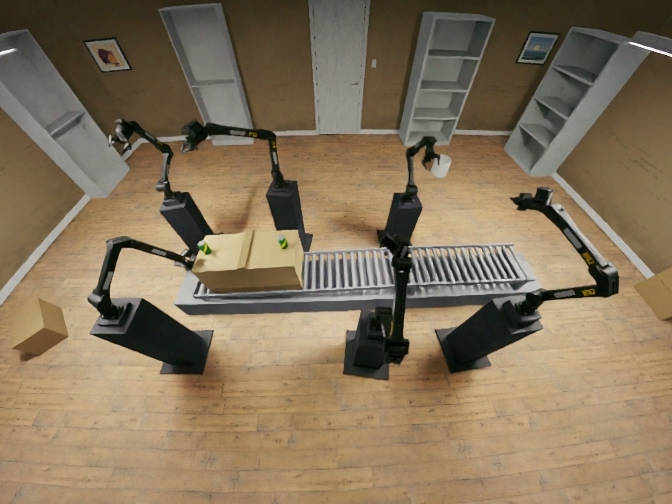

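About 0.18 m left.

Emit:
{"fn": "execute_actions", "kwargs": {
  "actions": [
    {"arm3":{"joints":{"joint1_rad":-0.42,"joint2_rad":2.45,"joint3_rad":1.3,"joint6_rad":-1.9}}}
  ],
  "cameras": []
}}

Emit:
{"fn": "execute_actions", "kwargs": {
  "actions": [
    {"arm3":{"joints":{"joint1_rad":-0.33,"joint6_rad":-1.82}}}
  ],
  "cameras": []
}}

Emit:
{"fn": "execute_actions", "kwargs": {
  "actions": [
    {"arm3":{"joints":{"joint1_rad":-0.27}}}
  ],
  "cameras": []
}}

Emit:
{"fn": "execute_actions", "kwargs": {
  "actions": [
    {"arm3":{"joints":{"joint1_rad":-0.22}}}
  ],
  "cameras": []
}}

Emit:
{"fn": "execute_actions", "kwargs": {
  "actions": [
    {"arm3":{"joints":{"joint1_rad":-0.17}}}
  ],
  "cameras": []
}}

Emit:
{"fn": "execute_actions", "kwargs": {
  "actions": [
    {"arm3":{"joints":{"joint1_rad":-0.12}}}
  ],
  "cameras": ["arm3_cam_wrist"]
}}

Scene clock: 83.40 s.
Motor temperatures (°C, as the motors report them): arm1=[26 30 34 29 27 29] | arm2=[27 28 33 29 28 26] | arm3=[29 35 30 27 29 29] | arm4=[28 27 30 28 29 27] | arm5=[30 33 33 28 29 29] | arm6=[27 28 32 28 27 28]
arm1.joint_positions: joint1_rad=+0.151 joint2_rad=+1.181 joint3_rad=+1.341 joint4_rad=-0.604 joint5_rad=+0.002 joint6_rad=+1.791 gripper_m=+0.000
arm1.joint_status: not commanded
arm1.hand: x=-1.0909 y=+0.1563 z=+1.4117 quat_wxyz=(-0.524, -0.842, -0.007, -0.123) (m; scene frame)
arm2.joint_positions: joint1_rad=+0.007 joint2_rad=+0.595 joint3_rad=+1.202 joint4_rad=-0.921 joint5_rad=+0.003 joint6_rad=-0.958 gripper_m=+0.000
arm2.joint_status: not commanded
arm2.hand: x=-0.3317 y=+0.3889 z=+1.3532 quat_wxyz=(-0.137, -0.303, -0.751, +0.570) (m; scene frame)
arm3.joint_positions: joint1_rad=-0.347 joint2_rad=+2.467 joint3_rad=+1.271 joint4_rad=-0.157 joint5_rad=-0.028 joint6_rad=-1.898 gripper_m=+0.000
arm3.joint_status: joint1_rad off_target (ended at -0.347, target -0.420); the others done
arm3.hand: x=+1.2485 y=+0.0991 z=+0.6702 quat_wxyz=(+0.020, -0.005, -0.994, +0.105) (m; scene frame)
arm4.joint_positions: joint1_rad=-0.245 joint2_rad=+0.492 joint3_rad=+1.449 joint4_rad=-1.271 joint5_rad=+0.250 joint6_rad=-0.464 gripper_m=+0.095
arm4.joint_status: not commanded
arm4.hand: x=+1.6556 y=-0.4968 z=+1.4490 quat_wxyz=(-0.559, +0.634, -0.490, -0.213) (m; scene frame)
arm5.joint_positions: joint1_rad=-0.798 joint2_rad=+1.495 joint3_rad=+1.919 joint4_rad=-0.760 joint5_rad=+0.000 joint6_rad=+0.843 gripper_m=+0.001
arm5.joint_status: not commanded
arm5.hand: x=+0.9920 y=-0.2762 z=+1.5178 quat_wxyz=(-0.435, -0.087, -0.808, -0.389) (m; scene frame)
arm6.joint_positions: joint1_rad=-0.068 joint2_rad=+0.648 joint3_rad=+1.365 joint4_rad=-1.187 joint5_rad=-0.082 joint6_rad=+0.408 gripper_m=+0.095
arm6.joint_status: not commanded
arm6.hand: x=-0.8019 y=-0.4007 z=+1.2616 quat_wxyz=(-0.266, +0.469, -0.706, -0.459) (m; scene frame)
pictures: none
No camera images: the call's "cameras" was empty. Leave "cameras" out to get every camera's image.

Scene clock: 84.70 s.
Motor temperatures (°C, as the motors report them): arm1=[26 30 34 29 27 29] | arm2=[27 28 33 29 28 26] | arm3=[29 35 30 27 29 29] | arm4=[28 27 30 28 29 27] | arm5=[30 33 33 28 29 29] | arm6=[27 28 32 28 27 28]
arm1.joint_positions: joint1_rad=+0.151 joint2_rad=+1.181 joint3_rad=+1.341 joint4_rad=-0.604 joint5_rad=+0.002 joint6_rad=+1.791 gripper_m=+0.000
arm1.joint_status: not commanded
arm1.hand: x=-1.0909 y=+0.1563 z=+1.4117 quat_wxyz=(-0.524, -0.842, -0.007, -0.123) (m; scene frame)
arm2.joint_positions: joint1_rad=+0.007 joint2_rad=+0.595 joint3_rad=+1.202 joint4_rad=-0.921 joint5_rad=+0.003 joint6_rad=-0.958 gripper_m=+0.000
arm2.joint_status: not commanded
arm2.hand: x=-0.3317 y=+0.3889 z=+1.3532 quat_wxyz=(-0.137, -0.303, -0.751, +0.570) (m; scene frame)
arm3.joint_positions: joint1_rad=-0.276 joint2_rad=+2.467 joint3_rad=+1.271 joint4_rad=-0.155 joint5_rad=-0.022 joint6_rad=-1.824 gripper_m=+0.000
arm3.joint_status: joint1_rad off_target (ended at -0.276, target -0.330); the others done
arm3.hand: x=+1.2853 y=+0.0875 z=+0.6704 quat_wxyz=(+0.015, -0.007, -0.994, +0.106) (m; scene frame)
arm4.joint_positions: joint1_rad=-0.245 joint2_rad=+0.492 joint3_rad=+1.449 joint4_rad=-1.271 joint5_rad=+0.250 joint6_rad=-0.464 gripper_m=+0.095
arm4.joint_status: not commanded
arm4.hand: x=+1.6556 y=-0.4968 z=+1.4490 quat_wxyz=(-0.559, +0.634, -0.490, -0.213) (m; scene frame)
arm5.joint_positions: joint1_rad=-0.798 joint2_rad=+1.495 joint3_rad=+1.919 joint4_rad=-0.760 joint5_rad=+0.000 joint6_rad=+0.843 gripper_m=+0.001
arm5.joint_status: not commanded
arm5.hand: x=+0.9920 y=-0.2762 z=+1.5178 quat_wxyz=(-0.435, -0.087, -0.808, -0.389) (m; scene frame)
arm6.joint_positions: joint1_rad=-0.068 joint2_rad=+0.648 joint3_rad=+1.365 joint4_rad=-1.187 joint5_rad=-0.082 joint6_rad=+0.408 gripper_m=+0.095
arm6.joint_status: not commanded
arm6.hand: x=-0.8019 y=-0.4007 z=+1.2616 quat_wxyz=(-0.266, +0.469, -0.706, -0.459) (m; scene frame)
pictures: none
No camera images: the call's "cameras" was empty. Leave "cameras" out to get every camera's image.

Scene clock: 85.90 s.
Motor temperatures (°C, as the motors report them): arm1=[26 30 34 29 27 29] | arm2=[27 28 33 29 28 26] | arm3=[29 35 30 27 29 29] | arm4=[28 27 30 28 29 27] | arm5=[30 33 33 28 29 29] | arm6=[27 28 32 28 27 28]
arm1.joint_positions: joint1_rad=+0.151 joint2_rad=+1.181 joint3_rad=+1.341 joint4_rad=-0.604 joint5_rad=+0.002 joint6_rad=+1.791 gripper_m=+0.000
arm1.joint_status: not commanded
arm1.hand: x=-1.0909 y=+0.1563 z=+1.4117 quat_wxyz=(-0.524, -0.842, -0.007, -0.123) (m; scene frame)
arm2.joint_positions: joint1_rad=+0.007 joint2_rad=+0.595 joint3_rad=+1.202 joint4_rad=-0.921 joint5_rad=+0.003 joint6_rad=-0.958 gripper_m=+0.000
arm2.joint_status: not commanded
arm2.hand: x=-0.3317 y=+0.3889 z=+1.3532 quat_wxyz=(-0.137, -0.303, -0.751, +0.570) (m; scene frame)
arm3.joint_positions: joint1_rad=-0.226 joint2_rad=+2.467 joint3_rad=+1.271 joint4_rad=-0.155 joint5_rad=-0.018 joint6_rad=-1.786 gripper_m=+0.000
arm3.joint_status: all done
arm3.hand: x=+1.3112 y=+0.0812 z=+0.6705 quat_wxyz=(+0.012, -0.002, -0.994, +0.106) (m; scene frame)
arm4.joint_positions: joint1_rad=-0.245 joint2_rad=+0.492 joint3_rad=+1.449 joint4_rad=-1.271 joint5_rad=+0.250 joint6_rad=-0.464 gripper_m=+0.095
arm4.joint_status: not commanded
arm4.hand: x=+1.6556 y=-0.4968 z=+1.4490 quat_wxyz=(-0.559, +0.634, -0.490, -0.213) (m; scene frame)
arm5.joint_positions: joint1_rad=-0.798 joint2_rad=+1.495 joint3_rad=+1.919 joint4_rad=-0.760 joint5_rad=+0.000 joint6_rad=+0.843 gripper_m=+0.001
arm5.joint_status: not commanded
arm5.hand: x=+0.9920 y=-0.2762 z=+1.5178 quat_wxyz=(-0.435, -0.087, -0.808, -0.389) (m; scene frame)
arm6.joint_positions: joint1_rad=-0.068 joint2_rad=+0.648 joint3_rad=+1.365 joint4_rad=-1.187 joint5_rad=-0.082 joint6_rad=+0.408 gripper_m=+0.095
arm6.joint_status: not commanded
arm6.hand: x=-0.8019 y=-0.4007 z=+1.2616 quat_wxyz=(-0.266, +0.469, -0.706, -0.459) (m; scene frame)
pictures: none
No camera images: the call's "cameras" was empty. Leave "cameras" out to get every camera's image.

Scene clock: 87.10 s.
Motor temperatures (°C, as the motors report them): arm1=[26 30 34 29 27 29] | arm2=[27 28 33 29 28 26] | arm3=[29 35 30 27 29 29] | arm4=[28 27 30 28 29 27] | arm5=[30 33 34 28 29 29] | arm6=[27 28 32 28 27 28]
arm1.joint_positions: joint1_rad=+0.151 joint2_rad=+1.181 joint3_rad=+1.341 joint4_rad=-0.604 joint5_rad=+0.002 joint6_rad=+1.791 gripper_m=+0.000
arm1.joint_status: not commanded
arm1.hand: x=-1.0909 y=+0.1563 z=+1.4117 quat_wxyz=(-0.524, -0.842, -0.007, -0.123) (m; scene frame)
arm2.joint_positions: joint1_rad=+0.007 joint2_rad=+0.595 joint3_rad=+1.202 joint4_rad=-0.921 joint5_rad=+0.003 joint6_rad=-0.958 gripper_m=+0.000
arm2.joint_status: not commanded
arm2.hand: x=-0.3317 y=+0.3889 z=+1.3532 quat_wxyz=(-0.137, -0.303, -0.751, +0.570) (m; scene frame)
arm3.joint_positions: joint1_rad=-0.175 joint2_rad=+2.467 joint3_rad=+1.271 joint4_rad=-0.155 joint5_rad=-0.018 joint6_rad=-1.780 gripper_m=+0.000
arm3.joint_status: joint1_rad off_target (ended at -0.175, target -0.220)
arm3.hand: x=+1.3391 y=+0.0758 z=+0.6706 quat_wxyz=(+0.009, +0.021, -0.994, +0.107) (m; scene frame)
arm4.joint_positions: joint1_rad=-0.245 joint2_rad=+0.492 joint3_rad=+1.449 joint4_rad=-1.271 joint5_rad=+0.250 joint6_rad=-0.464 gripper_m=+0.095
arm4.joint_status: not commanded
arm4.hand: x=+1.6556 y=-0.4968 z=+1.4490 quat_wxyz=(-0.559, +0.634, -0.490, -0.213) (m; scene frame)
arm5.joint_positions: joint1_rad=-0.798 joint2_rad=+1.495 joint3_rad=+1.919 joint4_rad=-0.760 joint5_rad=+0.000 joint6_rad=+0.843 gripper_m=+0.001
arm5.joint_status: not commanded
arm5.hand: x=+0.9920 y=-0.2762 z=+1.5178 quat_wxyz=(-0.435, -0.087, -0.808, -0.389) (m; scene frame)
arm6.joint_positions: joint1_rad=-0.068 joint2_rad=+0.648 joint3_rad=+1.365 joint4_rad=-1.187 joint5_rad=-0.082 joint6_rad=+0.408 gripper_m=+0.095
arm6.joint_status: not commanded
arm6.hand: x=-0.8019 y=-0.4007 z=+1.2616 quat_wxyz=(-0.266, +0.469, -0.706, -0.459) (m; scene frame)
pictures: none
No camera images: the call's "cameras" was empty. Leave "cameras" out to get every camera's image.

Scene clock: 88.17 s.
Motor temperatures (°C, as the motors report them): arm1=[26 30 34 29 27 29] | arm2=[27 28 33 29 28 26] | arm3=[29 35 30 27 29 29] | arm4=[28 27 30 28 29 27] | arm5=[30 33 34 28 29 29] | arm6=[27 28 32 28 27 28]
arm1.joint_positions: joint1_rad=+0.151 joint2_rad=+1.181 joint3_rad=+1.341 joint4_rad=-0.604 joint5_rad=+0.002 joint6_rad=+1.791 gripper_m=+0.000
arm1.joint_status: not commanded
arm1.hand: x=-1.0909 y=+0.1563 z=+1.4117 quat_wxyz=(-0.524, -0.842, -0.007, -0.123) (m; scene frame)
arm2.joint_positions: joint1_rad=+0.007 joint2_rad=+0.595 joint3_rad=+1.202 joint4_rad=-0.921 joint5_rad=+0.003 joint6_rad=-0.958 gripper_m=+0.000
arm2.joint_status: not commanded
arm2.hand: x=-0.3317 y=+0.3889 z=+1.3532 quat_wxyz=(-0.137, -0.303, -0.751, +0.570) (m; scene frame)
arm3.joint_positions: joint1_rad=-0.142 joint2_rad=+2.467 joint3_rad=+1.272 joint4_rad=-0.155 joint5_rad=-0.011 joint6_rad=-1.795 gripper_m=+0.000
arm3.joint_status: all done
arm3.hand: x=+1.3559 y=+0.0724 z=+0.6709 quat_wxyz=(+0.011, +0.044, -0.993, +0.107) (m; scene frame)
arm4.joint_positions: joint1_rad=-0.245 joint2_rad=+0.492 joint3_rad=+1.449 joint4_rad=-1.271 joint5_rad=+0.250 joint6_rad=-0.464 gripper_m=+0.095
arm4.joint_status: not commanded
arm4.hand: x=+1.6556 y=-0.4968 z=+1.4490 quat_wxyz=(-0.559, +0.634, -0.490, -0.213) (m; scene frame)
arm5.joint_positions: joint1_rad=-0.798 joint2_rad=+1.495 joint3_rad=+1.919 joint4_rad=-0.760 joint5_rad=+0.000 joint6_rad=+0.843 gripper_m=+0.001
arm5.joint_status: not commanded
arm5.hand: x=+0.9920 y=-0.2762 z=+1.5178 quat_wxyz=(-0.435, -0.087, -0.808, -0.389) (m; scene frame)
arm6.joint_positions: joint1_rad=-0.068 joint2_rad=+0.648 joint3_rad=+1.365 joint4_rad=-1.187 joint5_rad=-0.082 joint6_rad=+0.408 gripper_m=+0.095
arm6.joint_status: not commanded
arm6.hand: x=-0.8019 y=-0.4007 z=+1.2616 quat_wxyz=(-0.266, +0.469, -0.706, -0.459) (m; scene frame)
pictures: none
No camera images: the call's "cameras" was empty. Leave "cameras" out to get every camera's image.

Scene clock: 88.90 s.
Motor temperatures (°C, as the motors report them): arm1=[26 30 34 29 27 29] | arm2=[27 28 33 29 28 26] | arm3=[29 35 30 27 29 29] | arm4=[28 27 30 28 29 27] | arm5=[30 33 34 28 29 29] | arm6=[27 28 32 28 27 28]
arm1.joint_positions: joint1_rad=+0.151 joint2_rad=+1.181 joint3_rad=+1.341 joint4_rad=-0.604 joint5_rad=+0.002 joint6_rad=+1.791 gripper_m=+0.000
arm1.joint_status: not commanded
arm1.hand: x=-1.0909 y=+0.1563 z=+1.4117 quat_wxyz=(-0.524, -0.842, -0.007, -0.123) (m; scene frame)
arm2.joint_positions: joint1_rad=+0.007 joint2_rad=+0.595 joint3_rad=+1.202 joint4_rad=-0.921 joint5_rad=+0.003 joint6_rad=-0.958 gripper_m=+0.000
arm2.joint_status: not commanded
arm2.hand: x=-0.3317 y=+0.3889 z=+1.3532 quat_wxyz=(-0.137, -0.303, -0.751, +0.570) (m; scene frame)
arm3.joint_positions: joint1_rad=-0.125 joint2_rad=+2.467 joint3_rad=+1.279 joint4_rad=-0.150 joint5_rad=-0.004 joint6_rad=-1.811 gripper_m=+0.000
arm3.joint_status: all done
arm3.hand: x=+1.3633 y=+0.0663 z=+0.6725 quat_wxyz=(+0.016, +0.061, -0.992, +0.112) (m; scene frame)
arm4.joint_positions: joint1_rad=-0.245 joint2_rad=+0.492 joint3_rad=+1.449 joint4_rad=-1.271 joint5_rad=+0.250 joint6_rad=-0.464 gripper_m=+0.095
arm4.joint_status: not commanded
arm4.hand: x=+1.6556 y=-0.4968 z=+1.4490 quat_wxyz=(-0.559, +0.634, -0.490, -0.213) (m; scene frame)
arm5.joint_positions: joint1_rad=-0.798 joint2_rad=+1.495 joint3_rad=+1.919 joint4_rad=-0.760 joint5_rad=+0.000 joint6_rad=+0.843 gripper_m=+0.001
arm5.joint_status: not commanded
arm5.hand: x=+0.9920 y=-0.2762 z=+1.5178 quat_wxyz=(-0.435, -0.087, -0.808, -0.389) (m; scene frame)
arm6.joint_positions: joint1_rad=-0.068 joint2_rad=+0.648 joint3_rad=+1.365 joint4_rad=-1.187 joint5_rad=-0.082 joint6_rad=+0.408 gripper_m=+0.095
arm6.joint_status: not commanded
arm6.hand: x=-0.8019 y=-0.4007 z=+1.2616 quat_wxyz=(-0.266, +0.469, -0.706, -0.459) (m; scene frame)
pictures: arm3_cam_wrist
camera_calibration (this result's frames):
arm3_cam_wrist: T_world_to_cam=[[0.128465, -0.969934, 0.2067, -0.244419], [-0.790496, 0.0257073, 0.611928, 0.67035], [-0.598843, -0.242007, -0.763426, 1.46757], [0, 0, 0, 1]] pos_world=[1.44015, 0.100858, 0.760696]
Images, in order (width x height): arm3_cam_wrist 504x504.

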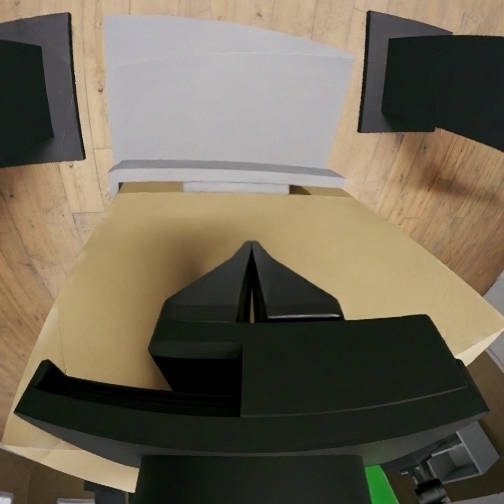

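Emit:
{"fn": "execute_actions", "kwargs": {
  "actions": [
    {"arm3":{"joints":{"joint1_rad":0.9}}}
  ],
  "cameras": []
}}

Emit:
{"fn": "finished_scene", "kwargs": {
  "scene": 1
}}

Scene clock: 90.80 s.
Motor temperatures (°C, as the motors report them): arm1=[26 30 34 29 27 29] | arm2=[27 28 33 29 28 26] | arm3=[29 35 30 27 29 29] | arm4=[28 27 30 28 29 27] | arm5=[30 33 34 28 29 29] | arm6=[27 28 32 28 27 28]
arm1.joint_positions: joint1_rad=+0.151 joint2_rad=+1.181 joint3_rad=+1.341 joint4_rad=-0.604 joint5_rad=+0.002 joint6_rad=+1.791 gripper_m=+0.000
arm1.joint_status: not commanded
arm1.hand: x=-1.0909 y=+0.1563 z=+1.4117 quat_wxyz=(-0.524, -0.842, -0.007, -0.123) (m; scene frame)
arm2.joint_positions: joint1_rad=+0.007 joint2_rad=+0.595 joint3_rad=+1.202 joint4_rad=-0.921 joint5_rad=+0.003 joint6_rad=-0.958 gripper_m=+0.000
arm2.joint_status: not commanded
arm2.hand: x=-0.3317 y=+0.3889 z=+1.3532 quat_wxyz=(-0.137, -0.303, -0.751, +0.570) (m; scene frame)
arm3.joint_positions: joint1_rad=+0.905 joint2_rad=+2.461 joint3_rad=+1.301 joint4_rad=-0.143 joint5_rad=-0.001 joint6_rad=-1.812 gripper_m=+0.000
arm3.joint_status: all done
arm3.hand: x=+1.8847 y=+0.2682 z=+0.6847 quat_wxyz=(-0.048, +0.539, -0.831, +0.125) (m; scene frame)
arm4.joint_positions: joint1_rad=-0.245 joint2_rad=+0.492 joint3_rad=+1.449 joint4_rad=-1.271 joint5_rad=+0.250 joint6_rad=-0.464 gripper_m=+0.095
arm4.joint_status: not commanded
arm4.hand: x=+1.6556 y=-0.4968 z=+1.4490 quat_wxyz=(-0.559, +0.634, -0.490, -0.213) (m; scene frame)
arm5.joint_positions: joint1_rad=-0.798 joint2_rad=+1.495 joint3_rad=+1.919 joint4_rad=-0.760 joint5_rad=+0.000 joint6_rad=+0.843 gripper_m=+0.001
arm5.joint_status: not commanded
arm5.hand: x=+0.9920 y=-0.2762 z=+1.5178 quat_wxyz=(-0.435, -0.087, -0.808, -0.389) (m; scene frame)
arm6.joint_positions: joint1_rad=-0.068 joint2_rad=+0.648 joint3_rad=+1.365 joint4_rad=-1.187 joint5_rad=-0.082 joint6_rad=+0.408 gripper_m=+0.095
arm6.joint_status: not commanded
arm6.hand: x=-0.8019 y=-0.4007 z=+1.2616 quat_wxyz=(-0.266, +0.469, -0.706, -0.459) (m; scene frame)
pictures: none
No camera images: the call's "cameras" was empty. Leave "cameras" out to get every camera's image.

The scene is finished: the task was done.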